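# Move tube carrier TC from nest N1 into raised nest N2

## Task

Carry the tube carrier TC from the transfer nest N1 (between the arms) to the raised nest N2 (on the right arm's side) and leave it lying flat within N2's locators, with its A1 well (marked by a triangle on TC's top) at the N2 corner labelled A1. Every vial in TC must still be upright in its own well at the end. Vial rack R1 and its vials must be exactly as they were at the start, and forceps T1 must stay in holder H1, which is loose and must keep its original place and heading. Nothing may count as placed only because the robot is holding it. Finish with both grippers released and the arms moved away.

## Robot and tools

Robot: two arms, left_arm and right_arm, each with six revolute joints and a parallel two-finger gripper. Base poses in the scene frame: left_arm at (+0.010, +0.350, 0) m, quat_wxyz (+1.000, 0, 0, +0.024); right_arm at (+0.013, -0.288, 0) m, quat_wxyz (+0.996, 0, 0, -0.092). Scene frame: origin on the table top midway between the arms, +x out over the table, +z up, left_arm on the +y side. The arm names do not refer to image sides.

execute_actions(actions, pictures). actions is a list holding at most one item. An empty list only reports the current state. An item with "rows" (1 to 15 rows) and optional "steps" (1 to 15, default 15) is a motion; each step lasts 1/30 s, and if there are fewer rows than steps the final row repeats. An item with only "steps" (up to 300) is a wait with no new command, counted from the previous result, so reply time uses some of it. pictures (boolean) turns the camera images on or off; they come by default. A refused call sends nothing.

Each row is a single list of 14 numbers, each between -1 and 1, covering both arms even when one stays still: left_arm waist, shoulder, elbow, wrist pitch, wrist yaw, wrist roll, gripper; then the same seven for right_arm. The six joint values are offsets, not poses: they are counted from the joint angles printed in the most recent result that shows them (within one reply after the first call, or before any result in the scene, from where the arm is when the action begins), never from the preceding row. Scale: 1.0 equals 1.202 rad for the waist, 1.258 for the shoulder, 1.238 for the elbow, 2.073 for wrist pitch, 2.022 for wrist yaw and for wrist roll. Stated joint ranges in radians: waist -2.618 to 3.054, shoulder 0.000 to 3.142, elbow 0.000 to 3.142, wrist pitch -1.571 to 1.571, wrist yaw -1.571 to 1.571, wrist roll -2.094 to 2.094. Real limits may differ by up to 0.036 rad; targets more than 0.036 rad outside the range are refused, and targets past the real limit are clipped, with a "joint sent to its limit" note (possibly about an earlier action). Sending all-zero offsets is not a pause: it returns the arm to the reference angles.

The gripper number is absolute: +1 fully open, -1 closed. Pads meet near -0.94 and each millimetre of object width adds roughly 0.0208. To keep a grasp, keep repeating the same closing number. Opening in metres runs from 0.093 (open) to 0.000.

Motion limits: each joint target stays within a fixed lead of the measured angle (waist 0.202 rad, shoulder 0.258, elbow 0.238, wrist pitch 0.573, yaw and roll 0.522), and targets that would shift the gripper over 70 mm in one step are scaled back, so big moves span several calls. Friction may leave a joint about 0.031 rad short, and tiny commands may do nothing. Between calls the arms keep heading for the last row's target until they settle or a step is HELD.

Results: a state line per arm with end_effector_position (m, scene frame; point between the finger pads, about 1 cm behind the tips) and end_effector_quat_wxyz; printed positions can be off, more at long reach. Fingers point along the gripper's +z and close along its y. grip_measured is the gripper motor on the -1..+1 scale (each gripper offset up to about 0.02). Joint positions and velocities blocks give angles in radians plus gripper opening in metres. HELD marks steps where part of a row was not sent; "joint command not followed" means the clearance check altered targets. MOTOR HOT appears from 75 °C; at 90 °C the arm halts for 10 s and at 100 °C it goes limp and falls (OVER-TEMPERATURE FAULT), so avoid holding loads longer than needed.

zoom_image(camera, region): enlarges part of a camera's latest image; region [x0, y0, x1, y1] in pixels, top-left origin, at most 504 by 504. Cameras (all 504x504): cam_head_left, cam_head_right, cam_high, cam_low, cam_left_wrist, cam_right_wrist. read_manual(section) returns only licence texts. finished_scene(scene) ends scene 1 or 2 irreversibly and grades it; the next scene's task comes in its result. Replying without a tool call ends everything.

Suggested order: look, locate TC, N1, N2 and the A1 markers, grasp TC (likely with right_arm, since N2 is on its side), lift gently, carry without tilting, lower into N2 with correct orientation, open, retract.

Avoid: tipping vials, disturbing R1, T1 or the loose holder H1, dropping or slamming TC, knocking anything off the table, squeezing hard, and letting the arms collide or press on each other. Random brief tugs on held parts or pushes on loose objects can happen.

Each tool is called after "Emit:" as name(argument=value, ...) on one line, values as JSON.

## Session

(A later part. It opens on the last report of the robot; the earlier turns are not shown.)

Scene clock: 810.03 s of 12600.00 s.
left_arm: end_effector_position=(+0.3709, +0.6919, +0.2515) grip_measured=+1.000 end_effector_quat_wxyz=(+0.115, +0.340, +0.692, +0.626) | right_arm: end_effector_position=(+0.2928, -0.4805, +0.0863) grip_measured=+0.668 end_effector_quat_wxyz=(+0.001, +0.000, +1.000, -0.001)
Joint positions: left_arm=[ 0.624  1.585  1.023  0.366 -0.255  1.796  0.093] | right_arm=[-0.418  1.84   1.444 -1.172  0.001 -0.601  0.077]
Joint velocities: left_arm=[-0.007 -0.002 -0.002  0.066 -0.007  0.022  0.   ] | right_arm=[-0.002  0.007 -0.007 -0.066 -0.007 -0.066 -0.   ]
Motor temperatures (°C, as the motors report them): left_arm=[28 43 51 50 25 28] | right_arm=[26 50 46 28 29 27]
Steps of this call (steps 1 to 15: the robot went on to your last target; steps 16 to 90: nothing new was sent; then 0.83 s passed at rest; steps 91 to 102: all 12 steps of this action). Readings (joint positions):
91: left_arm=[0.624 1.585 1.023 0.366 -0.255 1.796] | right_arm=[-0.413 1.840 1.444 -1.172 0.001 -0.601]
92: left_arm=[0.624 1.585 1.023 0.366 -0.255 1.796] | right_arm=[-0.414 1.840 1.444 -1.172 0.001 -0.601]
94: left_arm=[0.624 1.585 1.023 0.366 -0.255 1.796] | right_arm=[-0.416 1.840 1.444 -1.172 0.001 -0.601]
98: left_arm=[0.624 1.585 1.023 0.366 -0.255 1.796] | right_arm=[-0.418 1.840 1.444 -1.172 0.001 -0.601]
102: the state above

Emit:
execute_actions(actions=[{"rows": [[0,0,0,0,0,0,1,0,0,-0.016,-0.004,0,0,0.64],[0,0,0,0,0,0,1,0,0,-0.018,-0.004,0,0,0.64],[0,0,0,0,0,0,1,0,0,-0.020,-0.003,0,0,0.64],[0,0,0,0,0,0,1,0,0,-0.021,-0.003,0,0,0.64],[0,0,0,0,0,0,1,0,0,-0.022,-0.002,0,0,0.64],[0,0,0,0,0,0,1,0,0,-0.023,-0.002,0,0,0.64],[0,0,0,0,0,0,1,0,0,-0.024,-0.001,0,0,0.64],[0,0,0,0,0,0,1,0,0,-0.024,-0.001,0,0,0.64]], "steps": 15}])

Scene clock: 818.27 s of 12600.00 s.
left_arm: end_effector_position=(+0.3709, +0.6919, +0.2515) grip_measured=+1.000 end_effector_quat_wxyz=(+0.115, +0.340, +0.692, +0.626) | right_arm: end_effector_position=(+0.2931, -0.4806, +0.0846) grip_measured=+0.668 end_effector_quat_wxyz=(+0.002, +0.000, +1.000, -0.001)
Joint positions: left_arm=[ 0.624  1.585  1.023  0.366 -0.255  1.796  0.093] | right_arm=[-0.418  1.84   1.437 -1.163  0.    -0.602  0.077]
Joint velocities: left_arm=[0.007 0.012 0.002 0.007 0.022 0.022 0.   ] | right_arm=[ 0.012 -0.007 -0.007 -0.022 -0.037  0.007  0.001]
Motor temperatures (°C, as the motors report them): left_arm=[28 43 51 50 25 28] | right_arm=[26 50 46 28 29 27]
Steps of this call (steps 1 to 15: the robot went on to your last target; steps 16 to 90: nothing new was sent; then 4.73 s passed at rest; steps 91 to 105: all 15 steps of this action). Readings (joint positions):
91: left_arm=[0.624 1.585 1.023 0.366 -0.255 1.796] | right_arm=[-0.418 1.840 1.444 -1.172 0.001 -0.601]
92: left_arm=[0.624 1.585 1.023 0.366 -0.255 1.796] | right_arm=[-0.418 1.840 1.444 -1.172 0.001 -0.601]
94: left_arm=[0.624 1.585 1.023 0.366 -0.255 1.796] | right_arm=[-0.418 1.840 1.441 -1.170 0.001 -0.602]
98: left_arm=[0.624 1.585 1.023 0.366 -0.255 1.796] | right_arm=[-0.418 1.840 1.438 -1.165 0.001 -0.602]
105: the state above

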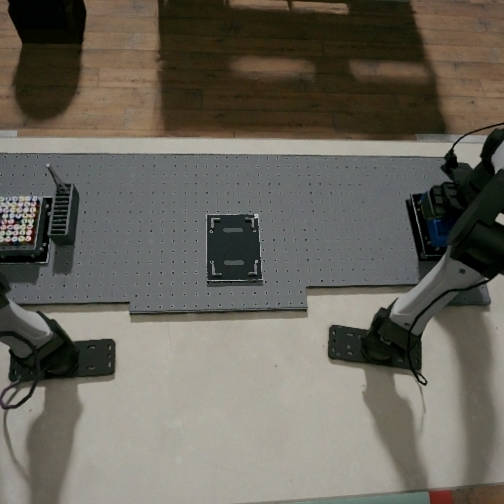

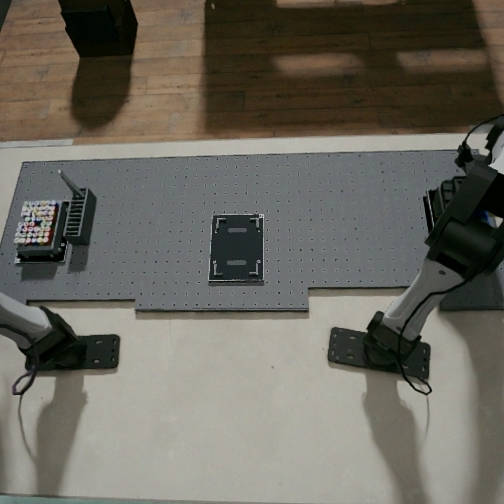

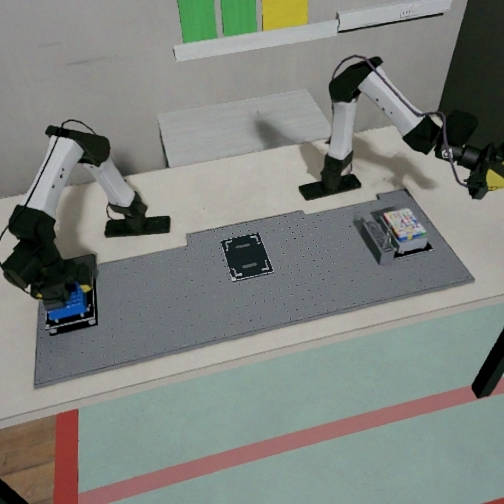

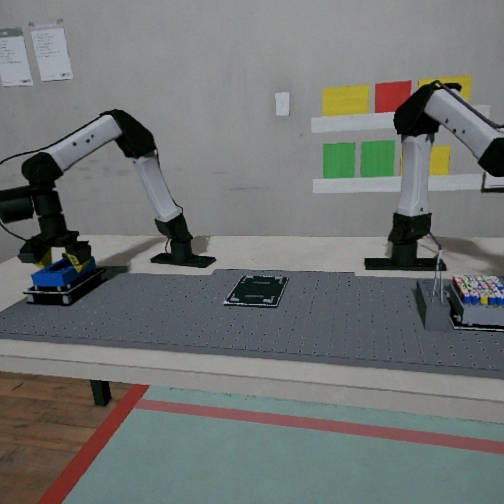

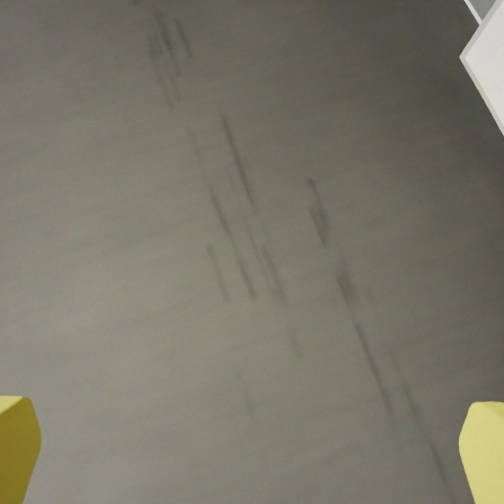

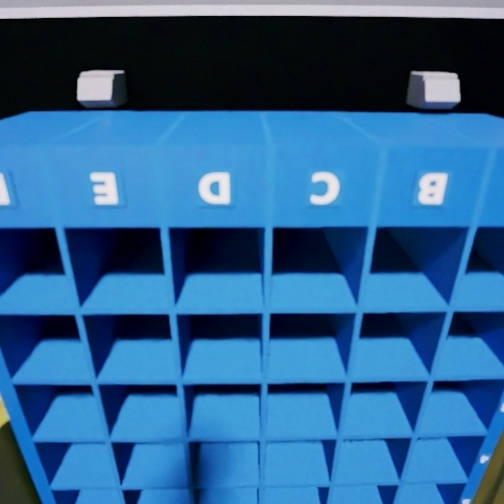

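Emit:
zoom_image(camera="cam_low", region=[0, 230, 130, 320])

Emit:
zoom_image(camera="cam_high", region=[20, 250, 130, 350])

Region (0, 230, 130, 320) of cam_low's 504x504 image, scaled by 3.877, with more detail than that image has; it fills the top 349 rows of this view, and the rest is white.

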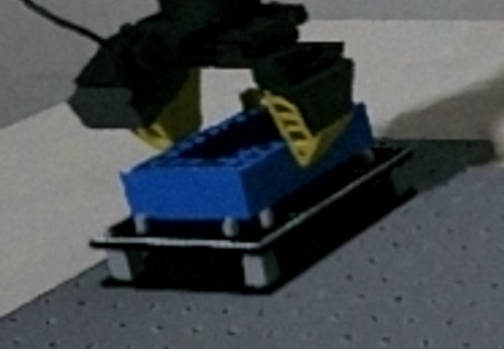

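Region (20, 250, 130, 350) of cam_high's 504x504 image, scaled by 4.582, with more detail than that image has; it fills the top 458 rows of this view, and the rest is white.

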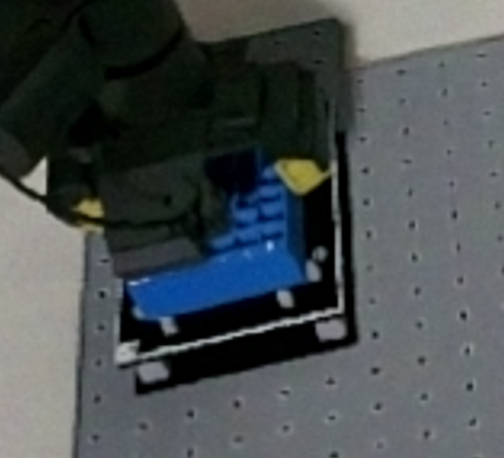

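Emit:
execute_actions(actions=[{"rows": [[0,0,0,0,0,0,1,0,0,0.018,-0.006,0,0,0.64],[0,0,0,0,0,0,1,0,0,0.023,-0.010,0,0,0.64],[0,0,0,0,0,0,1,0,0,0.027,-0.014,0,0,0.64],[0,0,0,0,0,0,1,0,0,0.029,-0.018,0,0,0.64],[0,0,0,0,0,0,1,0,0,0.029,-0.021,0,0,0.64]], "steps": 15}])

Scene clock: 848.17 s of 12600.00 s.
left_arm: end_effector_position=(+0.3709, +0.6919, +0.2515) grip_measured=+1.000 end_effector_quat_wxyz=(+0.115, +0.340, +0.692, +0.626) | right_arm: end_effector_position=(+0.2913, -0.4794, +0.0882) grip_measured=+0.668 end_effector_quat_wxyz=(-0.003, +0.000, +1.000, +0.002)
Joint positions: left_arm=[ 0.624  1.585  1.023  0.366 -0.255  1.796  0.093] | right_arm=[-0.418  1.84   1.451 -1.189  0.    -0.602  0.077]
Joint velocities: left_arm=[-0.007  0.002  0.002  0.022  0.051 -0.022  0.   ] | right_arm=[ 0.007 -0.002 -0.012 -0.037  0.037  0.022 -0.001]
Motor temperatures (°C, as the motors report them): left_arm=[28 43 52 50 25 28] | right_arm=[26 50 44 28 29 27]
Steps of this call (steps 1 to 15: the robot went on to your last target; steps 16 to 90: nothing new was sent; then 26.40 s passed at rest; steps 91 to 105: all 15 steps of this action). Readings (joint positions):
91: left_arm=[0.624 1.585 1.023 0.366 -0.255 1.796] | right_arm=[-0.418 1.840 1.437 -1.163 0.000 -0.602]
92: left_arm=[0.624 1.585 1.023 0.366 -0.255 1.796] | right_arm=[-0.418 1.840 1.439 -1.163 0.000 -0.602]
94: left_arm=[0.624 1.585 1.023 0.366 -0.255 1.796] | right_arm=[-0.418 1.840 1.444 -1.168 0.000 -0.602]
98: left_arm=[0.624 1.585 1.023 0.366 -0.255 1.796] | right_arm=[-0.418 1.840 1.451 -1.180 0.000 -0.602]
105: the state above

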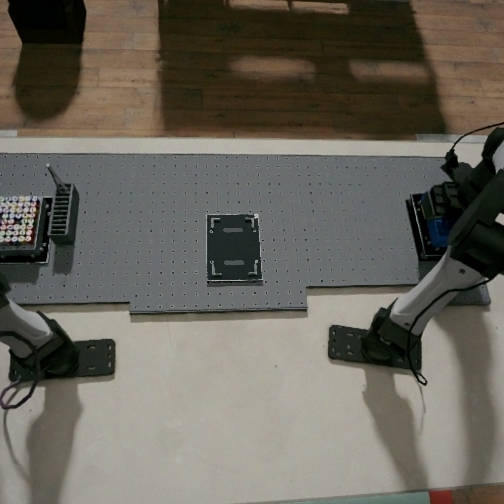

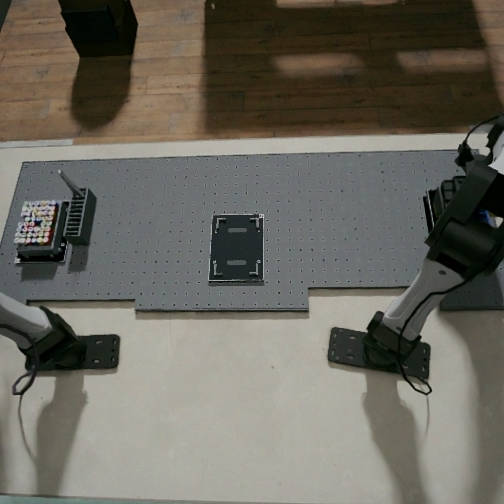

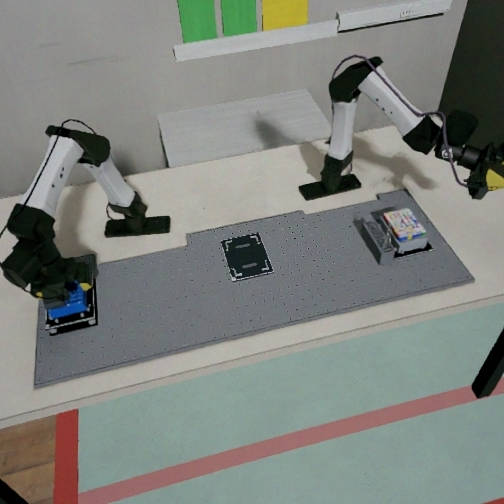

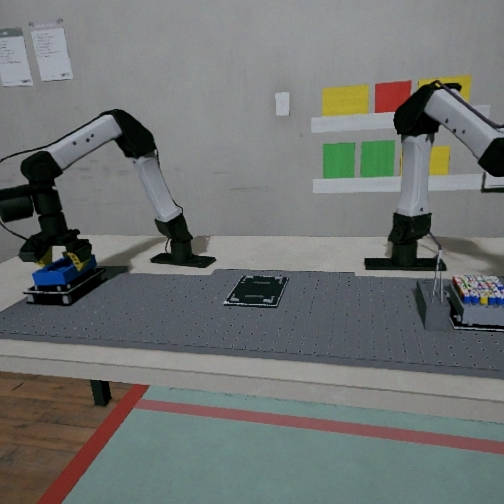

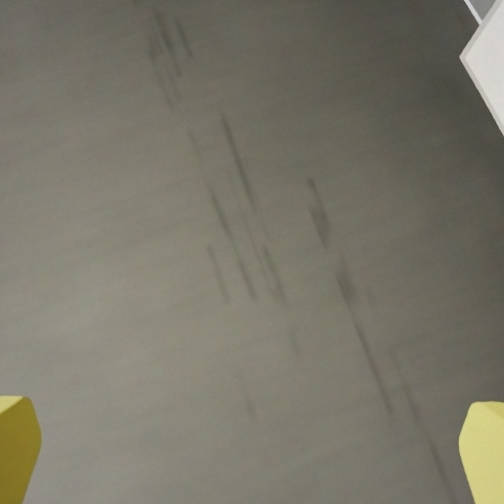

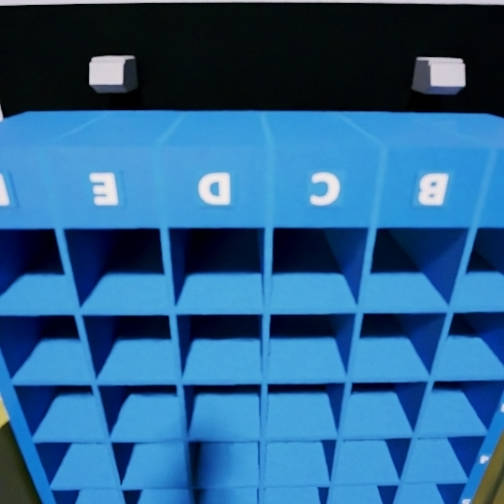

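Emit:
execute_actions(actions=[{"rows": [[0,0,0,0,0,0,1,0,0,0,0.006,0,0,0.64],[0,0,0,0,0,0,1,0,0,0,0.008,0,0,0.64],[0,0,0,0,0,0,1,0,0,0,0.009,0,0,0.64]], "steps": 12}], pictures=false)

Scene clock: 869.90 s of 12600.00 s.
left_arm: end_effector_position=(+0.3709, +0.6919, +0.2515) grip_measured=+1.000 end_effector_quat_wxyz=(+0.115, +0.340, +0.692, +0.626) | right_arm: end_effector_position=(+0.2925, -0.4802, +0.0882) grip_measured=+0.668 end_effector_quat_wxyz=(-0.000, +0.000, +1.000, +0.000)
Joint positions: left_arm=[ 0.624  1.585  1.023  0.366 -0.255  1.796  0.093] | right_arm=[-0.418  1.84   1.451 -1.183  0.    -0.602  0.077]
Joint velocities: left_arm=[-0.017 -0.012 -0.002 -0.022  0.051 -0.007  0.   ] | right_arm=[-0.007 -0.012 -0.007  0.022 -0.066  0.051 -0.   ]
Motor temperatures (°C, as the motors report them): left_arm=[28 43 52 50 25 28] | right_arm=[26 50 47 28 29 27]
Steps of this call (steps 1 to 15: the robot went on to your last target; steps 16 to 90: nothing new was sent; then 18.33 s passed at rest; steps 91 to 102: all 12 steps of this action). Readings (joint positions):
91: left_arm=[0.624 1.585 1.023 0.366 -0.255 1.796] | right_arm=[-0.418 1.840 1.451 -1.190 0.000 -0.602]
92: left_arm=[0.624 1.585 1.023 0.366 -0.255 1.796] | right_arm=[-0.418 1.840 1.451 -1.189 0.000 -0.602]
94: left_arm=[0.624 1.585 1.023 0.366 -0.255 1.796] | right_arm=[-0.418 1.840 1.451 -1.187 0.000 -0.602]
98: left_arm=[0.624 1.585 1.023 0.366 -0.255 1.796] | right_arm=[-0.418 1.840 1.451 -1.184 0.000 -0.602]
102: the state above

Emit:
execute_actions(actions=[{"rows": [[0,0,0,0,0,0,1,0,0,-0.017,0.0024,0,0,0.64],[0,0,0,0,0,0,1,0,0,-0.017,0.0024,0,0,0.64],[0,0,0,0,0,0,1,0,0,-0.0202,0.0046,0,0,0.64],[0,0,0,0,0,0,1,0,0,-0.0202,0.0046,0,0,0.64],[0,0,0,0,0,0,1,0,0,-0.0234,0.0069,0,0,0.64],[0,0,0,0,0,0,1,0,0,-0.0234,0.0069,0,0,0.64],[0,0,0,0,0,0,1,0,0,-0.0267,0.0091,0,0,0.64],[0,0,0,0,0,0,1,0,0,-0.0267,0.0091,0,0,0.64],[0,0,0,0,0,0,1,0,0,-0.0299,0.0113,0,0,0.64]], "steps": 15}])

Scene clock: 885.73 s of 12600.00 s.
left_arm: end_effector_position=(+0.3709, +0.6919, +0.2515) grip_measured=+1.000 end_effector_quat_wxyz=(+0.115, +0.340, +0.692, +0.626) | right_arm: end_effector_position=(+0.2936, -0.4808, +0.0839) grip_measured=+0.668 end_effector_quat_wxyz=(+0.003, -0.000, +1.000, -0.002)
Joint positions: left_arm=[ 0.624  1.585  1.023  0.366 -0.255  1.796  0.093] | right_arm=[-0.418  1.84   1.434 -1.157 -0.    -0.602  0.077]
Joint velocities: left_arm=[-0.002 -0.012 -0.002  0.007  0.051 -0.081  0.   ] | right_arm=[ 0.002  0.012 -0.007  0.022 -0.022 -0.037 -0.001]
Motor temperatures (°C, as the motors report them): left_arm=[28 43 52 50 25 28] | right_arm=[26 50 46 28 29 27]
Steps of this call (steps 1 to 15: the robot went on to your last target; steps 16 to 90: nothing new was sent; then 12.33 s passed at rest; steps 91 to 105: all 15 steps of this action). Readings (joint positions):
91: left_arm=[0.624 1.585 1.023 0.366 -0.255 1.796] | right_arm=[-0.418 1.840 1.451 -1.182 0.000 -0.602]
92: left_arm=[0.624 1.585 1.023 0.366 -0.255 1.796] | right_arm=[-0.418 1.840 1.451 -1.182 0.000 -0.602]
94: left_arm=[0.624 1.585 1.023 0.366 -0.255 1.796] | right_arm=[-0.418 1.840 1.447 -1.181 0.000 -0.602]
98: left_arm=[0.624 1.585 1.023 0.366 -0.255 1.796] | right_arm=[-0.418 1.840 1.440 -1.169 -0.000 -0.602]
105: the state above

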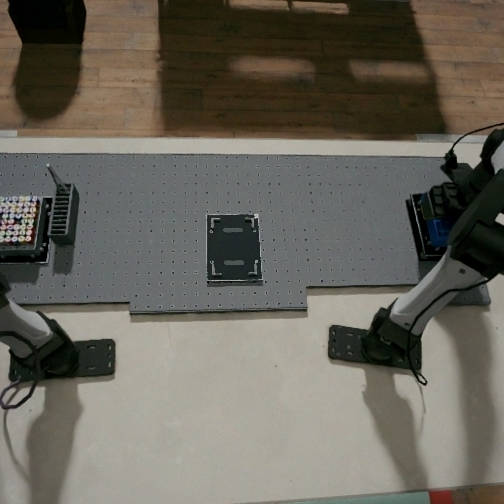

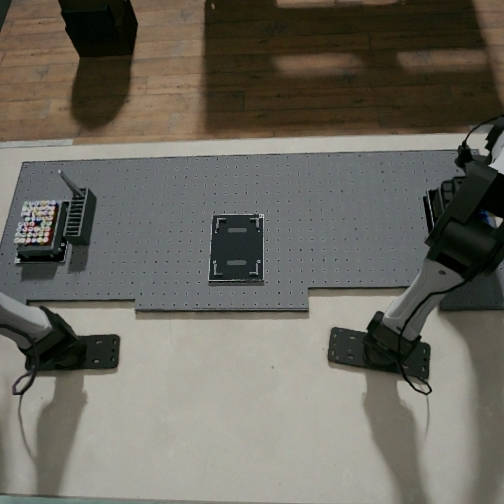

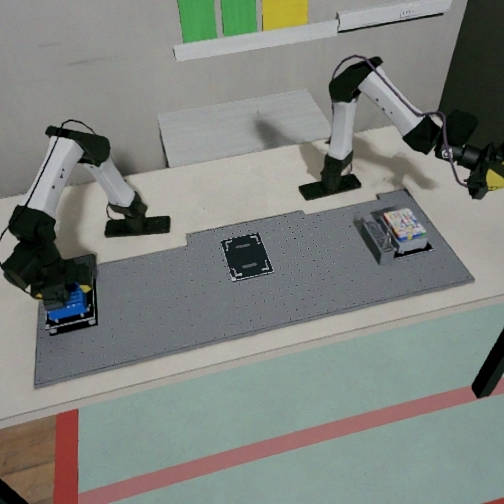

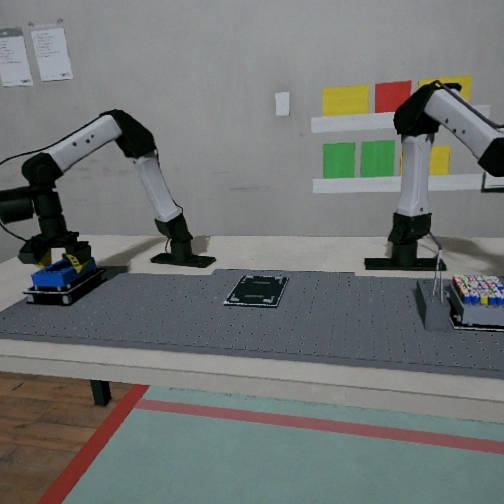

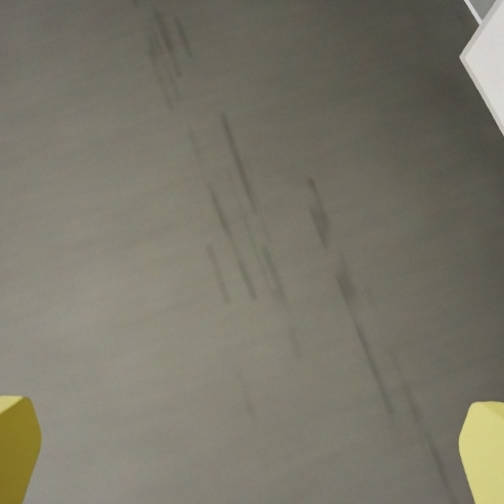

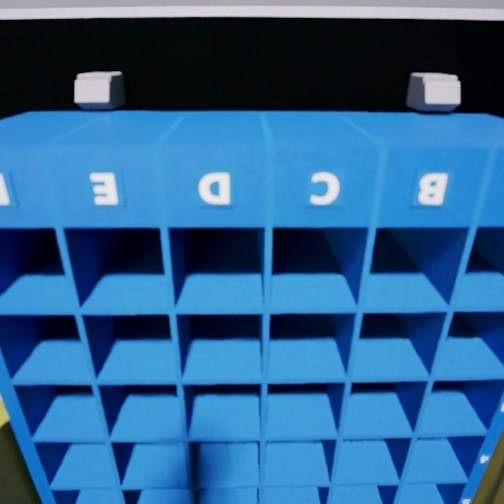

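Emit:
execute_actions(actions=[{"rows": [[0,0,0,0,0,0,1,0,0,0,-0.007,0,0,0.64],[0,0,0,0,0,0,1,0,0,0,-0.010,0,0,0.64],[0,0,0,0,0,0,1,0,0,0,-0.012,0,0,0.64]], "steps": 12}], pictures=false)

Scene clock: 906.80 s of 12600.00 s.
left_arm: end_effector_position=(+0.3709, +0.6919, +0.2515) grip_measured=+1.000 end_effector_quat_wxyz=(+0.115, +0.340, +0.692, +0.626) | right_arm: end_effector_position=(+0.2936, -0.4808, +0.0839) grip_measured=+0.668 end_effector_quat_wxyz=(+0.003, -0.000, +1.000, -0.002)
Joint positions: left_arm=[ 0.624  1.585  1.023  0.366 -0.255  1.796  0.093] | right_arm=[-0.418  1.84   1.434 -1.157 -0.    -0.602  0.077]
Joint velocities: left_arm=[ 0.002  0.017 -0.002  0.037 -0.037 -0.037  0.   ] | right_arm=[ 0.017 -0.007  0.002  0.066 -0.037 -0.081  0.001]
Motor temperatures (°C, as the motors report them): left_arm=[28 44 52 50 25 28] | right_arm=[26 50 45 28 29 27]
Steps of this call (steps 1 to 15: the robot went on to your last target; steps 16 to 90: nothing new was sent; then 17.67 s passed at rest; steps 91 to 102: all 12 steps of this action). Readings (joint positions):
91: left_arm=[0.624 1.585 1.023 0.366 -0.255 1.796] | right_arm=[-0.418 1.840 1.434 -1.157 -0.000 -0.602]
92: left_arm=[0.624 1.585 1.023 0.366 -0.255 1.796] | right_arm=[-0.418 1.840 1.434 -1.157 -0.000 -0.602]
94: left_arm=[0.624 1.585 1.023 0.366 -0.255 1.796] | right_arm=[-0.418 1.840 1.434 -1.157 -0.000 -0.602]
98: left_arm=[0.624 1.585 1.023 0.366 -0.255 1.796] | right_arm=[-0.418 1.840 1.434 -1.157 -0.000 -0.602]
102: the state above

Emit:
execute_actions(actions=[{"rows": [[0,0,0,0,0,0,1,0,0,-0.016,-0.008,0,0,0.64],[0,0,0,0,0,0,1,0,0,-0.018,-0.008,0,0,0.64],[0,0,0,0,0,0,1,0,0,-0.020,-0.008,0,0,0.64],[0,0,0,0,0,0,1,0,0,-0.021,-0.008,0,0,0.64]], "steps": 13}])

Scene clock: 913.83 s of 12600.00 s.
left_arm: end_effector_position=(+0.3709, +0.6919, +0.2515) grip_measured=+1.000 end_effector_quat_wxyz=(+0.115, +0.340, +0.692, +0.626) | right_arm: end_effector_position=(+0.2936, -0.4808, +0.0839) grip_measured=+0.668 end_effector_quat_wxyz=(+0.003, -0.000, +1.000, -0.002)
Joint positions: left_arm=[ 0.624  1.585  1.023  0.366 -0.255  1.796  0.093] | right_arm=[-0.418  1.84   1.434 -1.157 -0.    -0.602  0.077]
Joint velocities: left_arm=[-0.012 -0.002 -0.017 -0.037 -0.066  0.081  0.   ] | right_arm=[ 0.007 -0.012 -0.007  0.051  0.095  0.007 -0.001]
Motor temperatures (°C, as the motors report them): left_arm=[28 44 52 50 25 28] | right_arm=[26 50 45 28 29 27]
Steps of this call (steps 1 to 15: the robot went on to your last target; steps 16 to 90: nothing new was sent; then 3.60 s passed at rest; steps 91 to 103: all 13 steps of this action). Readings (joint positions):
91: left_arm=[0.624 1.585 1.023 0.366 -0.255 1.796] | right_arm=[-0.418 1.840 1.434 -1.157 -0.000 -0.602]
92: left_arm=[0.624 1.585 1.023 0.366 -0.255 1.796] | right_arm=[-0.418 1.840 1.434 -1.157 -0.000 -0.602]
94: left_arm=[0.624 1.585 1.023 0.366 -0.255 1.796] | right_arm=[-0.418 1.840 1.434 -1.157 -0.000 -0.602]
98: left_arm=[0.624 1.585 1.023 0.366 -0.255 1.796] | right_arm=[-0.418 1.840 1.434 -1.157 -0.000 -0.602]
103: the state above

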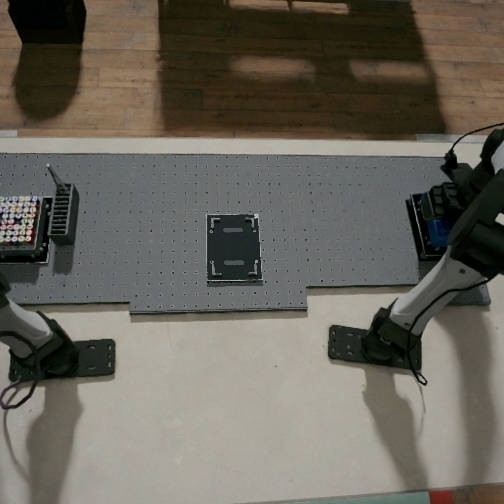

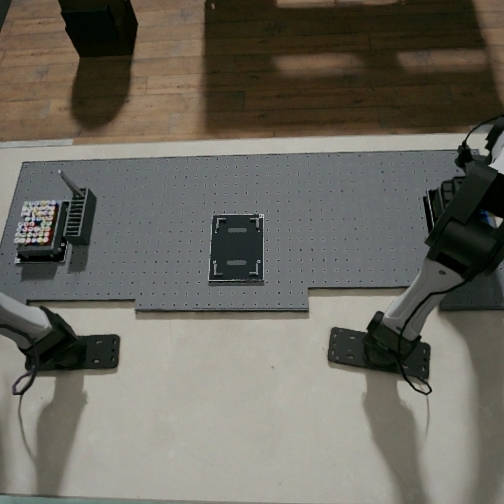

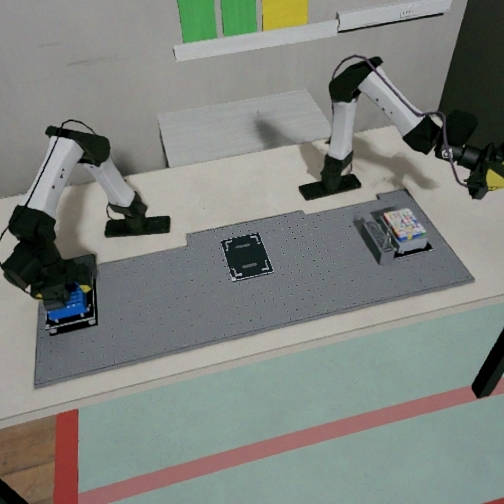

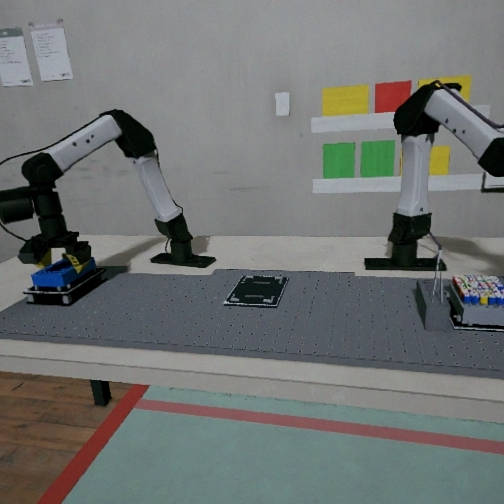

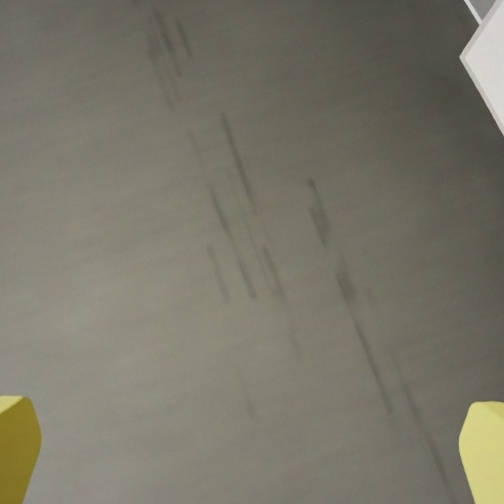

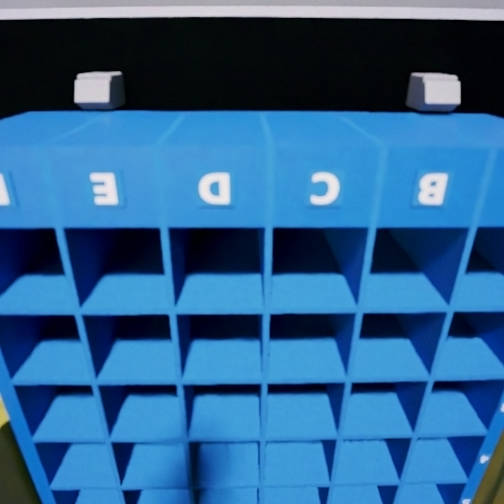

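Emit:
execute_actions(actions=[{"rows": [[0,0,0,0,0,0,1,0,0,-0.021,-0.008,0,0,0.64],[0,0,0,0,0,0,1,0,0,-0.023,-0.008,0,0,0.64],[0,0,0,0,0,0,1,0,0,-0.025,-0.008,0,0,0.64],[0,0,0,0,0,0,1,0,0,-0.027,-0.008,0,0,0.64]], "steps": 13}], pictures=false)

Scene clock: 919.93 s of 12600.00 s.
left_arm: end_effector_position=(+0.3709, +0.6919, +0.2515) grip_measured=+1.000 end_effector_quat_wxyz=(+0.115, +0.340, +0.692, +0.626) | right_arm: end_effector_position=(+0.2933, -0.4812, +0.0822) grip_measured=+0.668 end_effector_quat_wxyz=(+0.003, -0.002, +1.000, -0.004)
Joint positions: left_arm=[ 0.624  1.585  1.023  0.366 -0.255  1.796  0.093] | right_arm=[-0.418  1.84   1.427 -1.149  0.003 -0.605  0.077]
Joint velocities: left_arm=[-0.032 -0.012  0.002 -0.037 -0.007 -0.051  0.   ] | right_arm=[ 0.012 -0.012  0.012 -0.066  0.037  0.022  0.   ]
Motor temperatures (°C, as the motors report them): left_arm=[28 44 52 50 25 28] | right_arm=[26 50 45 28 29 27]
Steps of this call (steps 1 to 15: the robot went on to your last target; steps 16 to 90: nothing new was sent; then 2.67 s passed at rest; steps 91 to 103: all 13 steps of this action). Readings (joint positions):
91: left_arm=[0.624 1.585 1.023 0.366 -0.255 1.796] | right_arm=[-0.418 1.840 1.434 -1.157 -0.000 -0.602]
92: left_arm=[0.624 1.585 1.023 0.366 -0.255 1.796] | right_arm=[-0.418 1.840 1.432 -1.157 -0.000 -0.602]
94: left_arm=[0.624 1.585 1.023 0.366 -0.255 1.796] | right_arm=[-0.418 1.840 1.430 -1.153 0.000 -0.604]
98: left_arm=[0.624 1.585 1.023 0.366 -0.255 1.796] | right_arm=[-0.418 1.840 1.427 -1.149 0.002 -0.605]
103: the state above

Emit:
execute_actions(actions=[])

Emit:
zoom_image(camera="cam_low", region=[0, 230, 130, 320])

Emit:
zoom_image(camera="cam_high", region=[20, 250, 130, 350])

Scene clock: 925.53 s of 12600.00 s.
left_arm: end_effector_position=(+0.3709, +0.6919, +0.2515) grip_measured=+1.000 end_effector_quat_wxyz=(+0.115, +0.340, +0.692, +0.626) | right_arm: end_effector_position=(+0.2933, -0.4812, +0.0822) grip_measured=+0.668 end_effector_quat_wxyz=(+0.003, -0.002, +1.000, -0.004)
Joint positions: left_arm=[ 0.624  1.585  1.023  0.366 -0.255  1.796  0.093] | right_arm=[-0.418  1.84   1.427 -1.149  0.003 -0.605  0.077]
Joint velocities: left_arm=[-0.007 -0.012 -0.032 -0.007  0.037  0.081  0.   ] | right_arm=[-0.002 -0.017 -0.002  0.007 -0.007 -0.007 -0.001]
Motor temperatures (°C, as the motors report them): left_arm=[28 44 52 50 25 28] | right_arm=[26 50 44 28 29 27]
Steps of this call (steps 1 to 15: the robot went on to your last target; steps 16 to 90: nothing new was sent; then 2.60 s passed at rest). Readings (joint positions):
1: left_arm=[0.624 1.585 1.023 0.366 -0.255 1.796] | right_arm=[-0.418 1.840 1.427 -1.149 0.003 -0.605]
2: left_arm=[0.624 1.585 1.023 0.366 -0.255 1.796] | right_arm=[-0.418 1.840 1.427 -1.149 0.003 -0.605]
4: left_arm=[0.624 1.585 1.023 0.366 -0.255 1.796] | right_arm=[-0.418 1.840 1.427 -1.149 0.003 -0.605]
8: left_arm=[0.624 1.585 1.023 0.366 -0.255 1.796] | right_arm=[-0.418 1.840 1.427 -1.149 0.003 -0.605]
90: the state above
All arms were judged still, so your last target was given up. Only a new action makes them travel on or press farther. Fingers that are still opening or closing keep moving.

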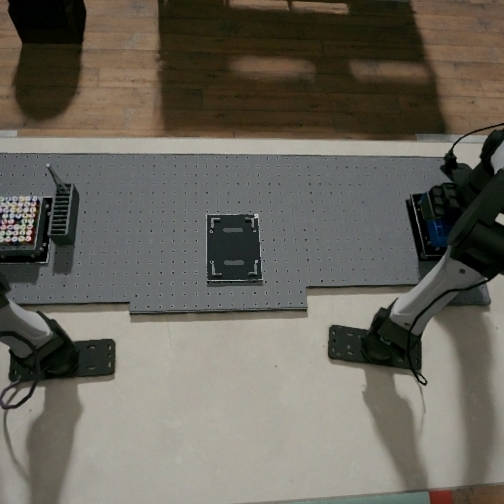

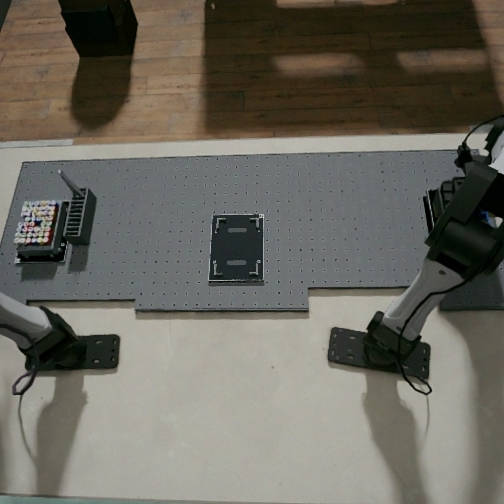

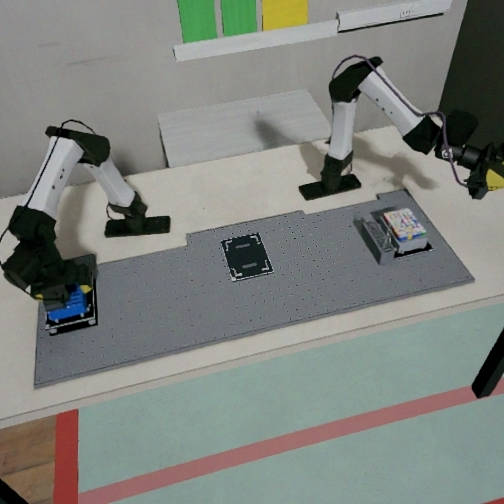

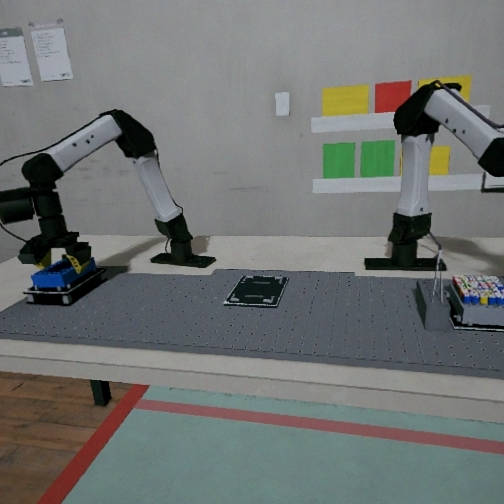

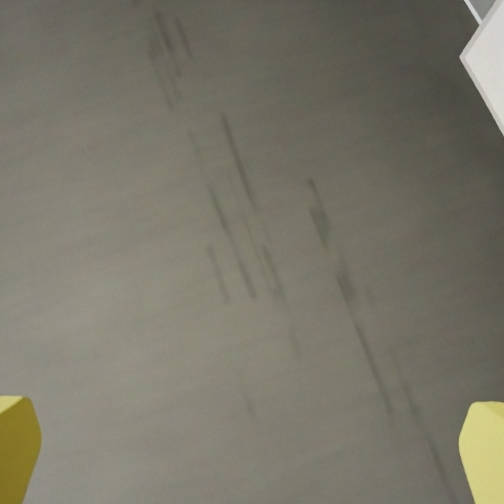

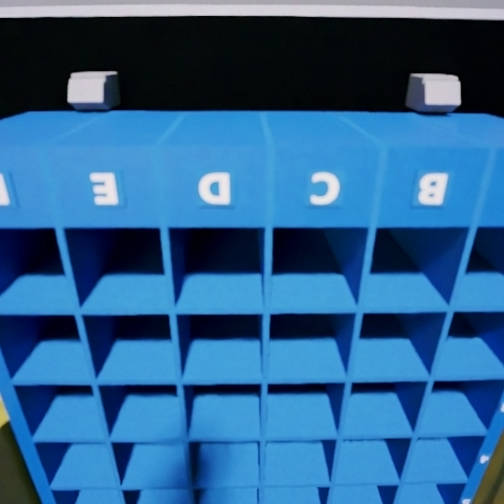

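Region (0, 230, 130, 320) of cam_low's 504x504 image, scaled by 3.877, with more detail than that image has; it fills the top 349 rows of this view, and the rest is white.

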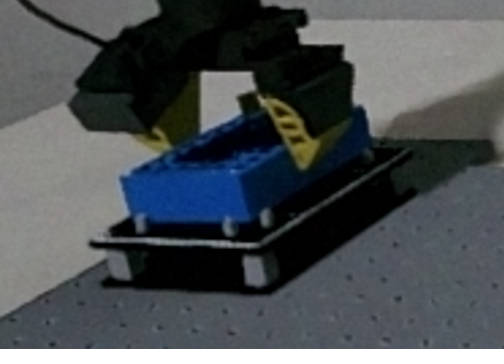

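Region (20, 250, 130, 350) of cam_high's 504x504 image, scaled by 4.582, with more detail than that image has; it fills the top 458 rows of this view, and the rest is white.

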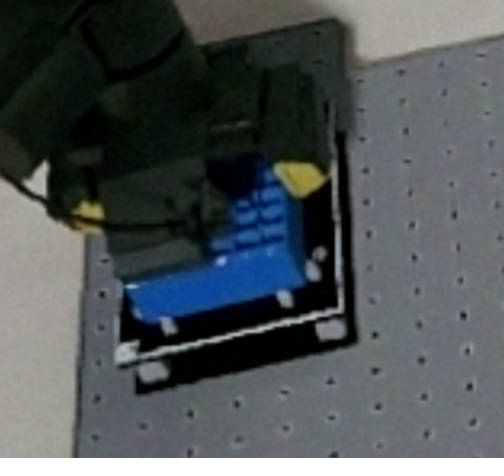

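Emit:
execute_actions(actions=[{"rows": [[0,0,0,0,0,0,1,0,0,0.017,-0.008,0,0,0.64],[0,0,0,0,0,0,1,0,0,0.020,-0.011,0,0,0.64],[0,0,0,0,0,0,1,0,0,0.022,-0.013,0,0,0.64],[0,0,0,0,0,0,1,0,0,0.0235,-0.0145,0,0,0.64]], "steps": 14}])

Scene clock: 958.13 s of 12600.00 s.
left_arm: end_effector_position=(+0.3709, +0.6919, +0.2515) grip_measured=+1.000 end_effector_quat_wxyz=(+0.115, +0.340, +0.692, +0.626) | right_arm: end_effector_position=(+0.2936, -0.4815, +0.0841) grip_measured=+0.668 end_effector_quat_wxyz=(+0.003, -0.002, +1.000, -0.004)
Joint positions: left_arm=[ 0.624  1.585  1.023  0.366 -0.255  1.796  0.093] | right_arm=[-0.418  1.84   1.434 -1.156  0.003 -0.605  0.077]
Joint velocities: left_arm=[-0.002  0.007 -0.002  0.007  0.007 -0.037  0.   ] | right_arm=[-0.002 -0.002 -0.007  0.007 -0.007  0.037 -0.001]
Motor temperatures (°C, as the motors report them): left_arm=[28 44 52 50 25 28] | right_arm=[26 50 43 28 29 27]
Steps of this call (steps 1 to 90: nothing new was sent; then 29.13 s passed at rest; steps 91 to 104: all 14 steps of this action). Readings (joint positions):
91: left_arm=[0.624 1.585 1.023 0.366 -0.255 1.796] | right_arm=[-0.418 1.840 1.428 -1.149 0.003 -0.605]
92: left_arm=[0.624 1.585 1.023 0.366 -0.255 1.796] | right_arm=[-0.418 1.840 1.429 -1.149 0.003 -0.605]
94: left_arm=[0.624 1.585 1.023 0.366 -0.255 1.796] | right_arm=[-0.418 1.840 1.431 -1.152 0.003 -0.605]
98: left_arm=[0.624 1.585 1.023 0.366 -0.255 1.796] | right_arm=[-0.418 1.840 1.434 -1.156 0.003 -0.605]
104: the state above

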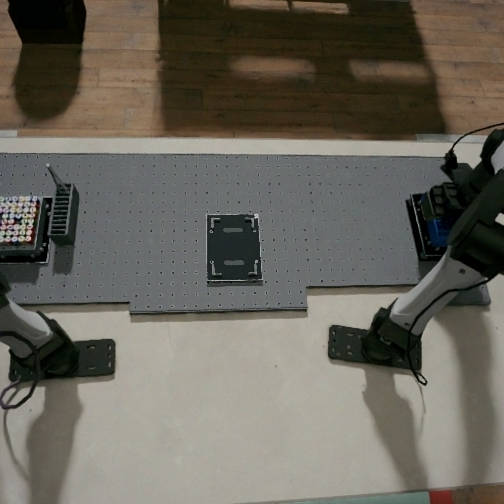

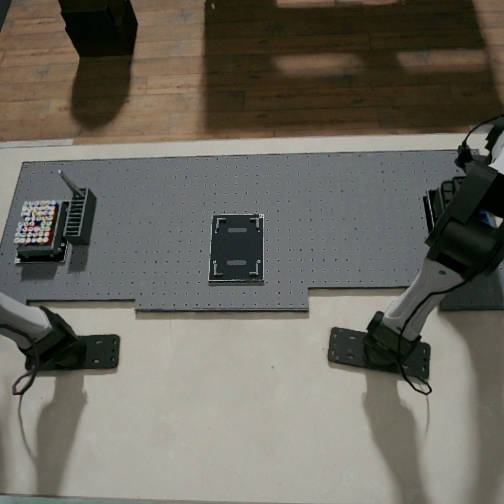

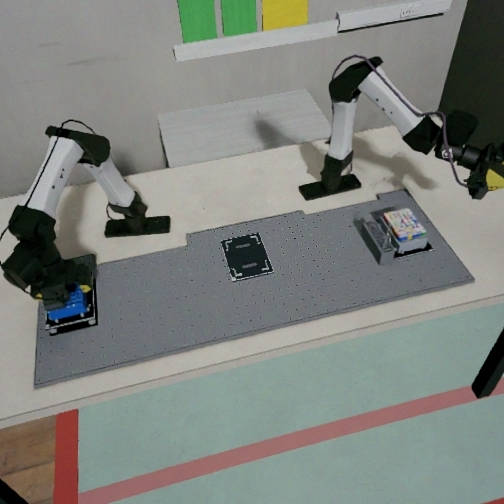

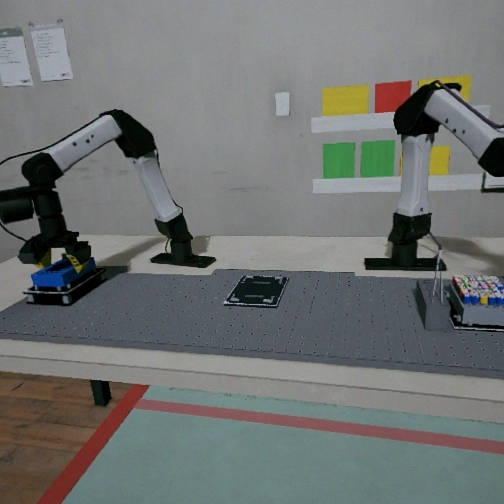

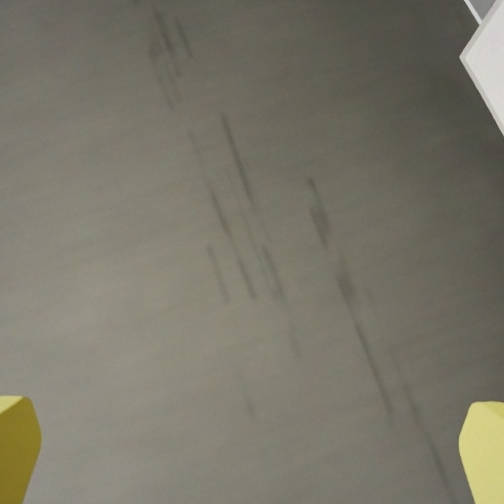

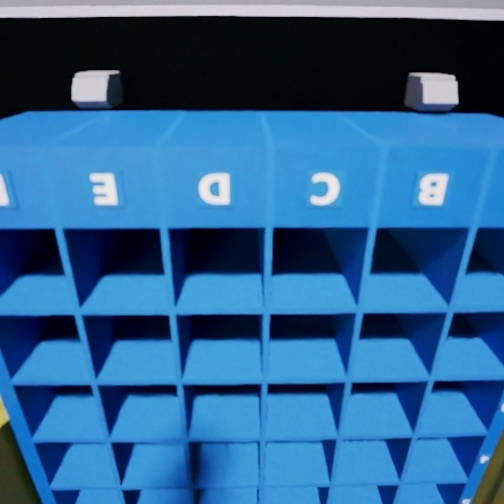

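Emit:
execute_actions(actions=[{"rows": [[0,0,0,0,0,0,1,0,0,-0.018,0.001,0,0,0.64],[0,0,0,0,0,0,1,0,0,-0.021,0.002,0,0,0.64],[0,0,0,0,0,0,1,0,0,-0.023,0.003,0,0,0.64],[0,0,0,0,0,0,1,0,0,-0.025,0.004,0,0,0.64],[0,0,0,0,0,0,1,0,0,-0.027,0.005,0,0,0.64],[0,0,0,0,0,0,1,0,0,-0.029,0.006,0,0,0.64],[0,0,0,0,0,0,1,0,0,-0.030,0.006,0,0,0.64]], "steps": 15}])

Scene clock: 989.87 s of 12600.00 s.
left_arm: end_effector_position=(+0.3709, +0.6919, +0.2515) grip_measured=+1.000 end_effector_quat_wxyz=(+0.115, +0.340, +0.692, +0.626) | right_arm: end_effector_position=(+0.2935, -0.4817, +0.0795) grip_measured=+0.668 end_effector_quat_wxyz=(+0.004, -0.002, +1.000, -0.005)
Joint positions: left_arm=[ 0.624  1.585  1.023  0.366 -0.255  1.796  0.093] | right_arm=[-0.418  1.84   1.416 -1.135  0.004 -0.607  0.077]
Joint velocities: left_arm=[ 0.012 -0.007  0.007 -0.007  0.081  0.007  0.   ] | right_arm=[-0.027  0.007 -0.022  0.022  0.066 -0.066 -0.001]
Motor temperatures (°C, as the motors report them): left_arm=[28 44 52 50 25 28] | right_arm=[26 50 47 28 29 27]
Steps of this call (steps 1 to 15: the robot went on to your last target; steps 16 to 90: nothing new was sent; then 28.23 s passed at rest; steps 91 to 105: all 15 steps of this action). Readings (joint positions):
91: left_arm=[0.624 1.585 1.023 0.366 -0.255 1.796] | right_arm=[-0.418 1.840 1.434 -1.156 0.003 -0.605]
92: left_arm=[0.624 1.585 1.023 0.366 -0.255 1.796] | right_arm=[-0.418 1.840 1.433 -1.155 0.003 -0.605]
94: left_arm=[0.624 1.585 1.023 0.366 -0.255 1.796] | right_arm=[-0.418 1.840 1.428 -1.149 0.003 -0.605]
98: left_arm=[0.624 1.585 1.023 0.366 -0.255 1.796] | right_arm=[-0.418 1.840 1.419 -1.138 0.004 -0.607]
105: the state above

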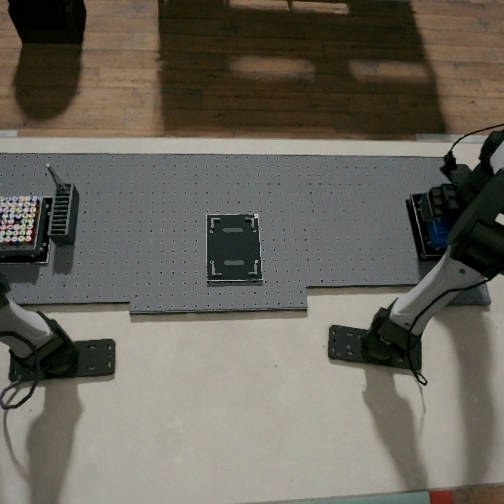

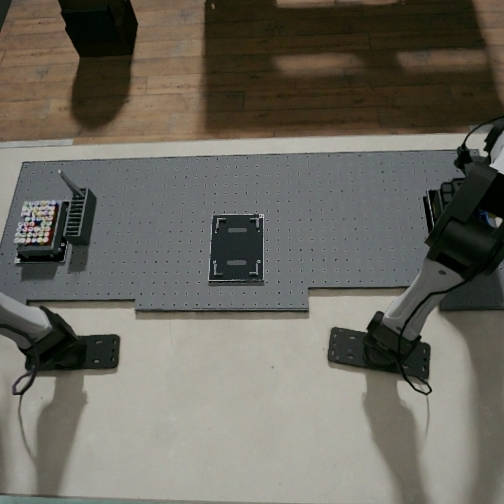

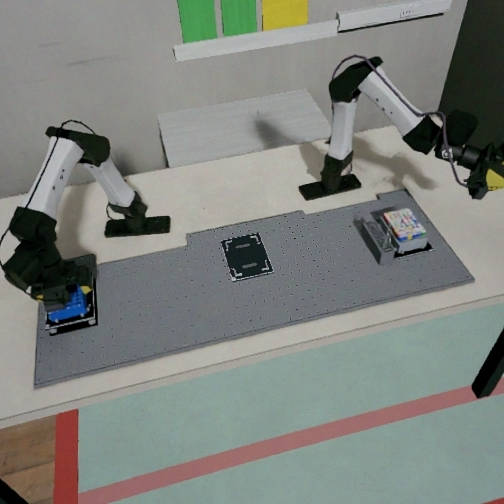

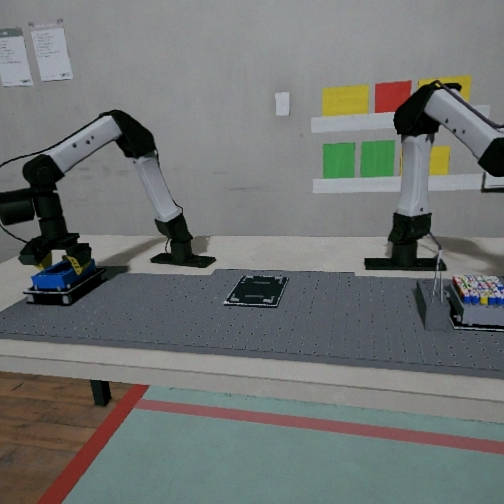

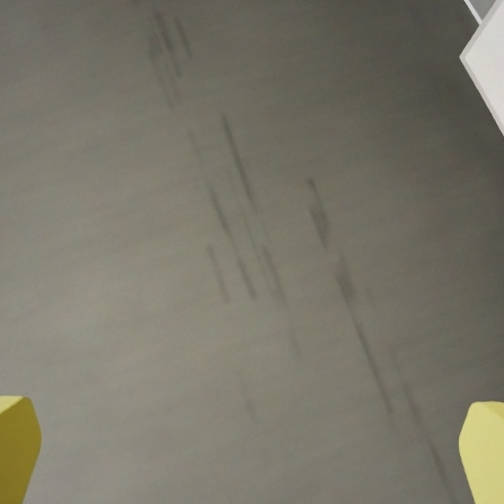

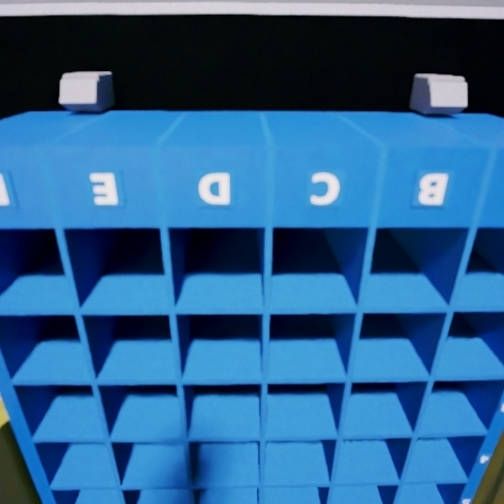

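Emit:
zoom_image(camera="cam_low", region=[0, 230, 130, 320])

Emit:
zoom_image(camera="cam_high", region=[20, 250, 130, 350])

Region (0, 230, 130, 320) of cam_low's 504x504 image, scaled by 3.877, with more detail than that image has; it fills the top 349 rows of this view, and the rest is white.

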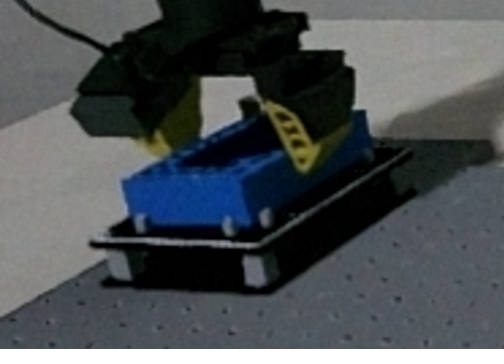

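Region (20, 250, 130, 350) of cam_high's 504x504 image, scaled by 4.582, with more detail than that image has; it fills the top 458 rows of this view, and the rest is white.

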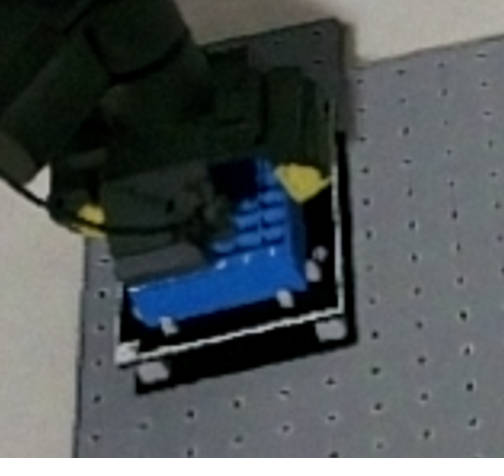

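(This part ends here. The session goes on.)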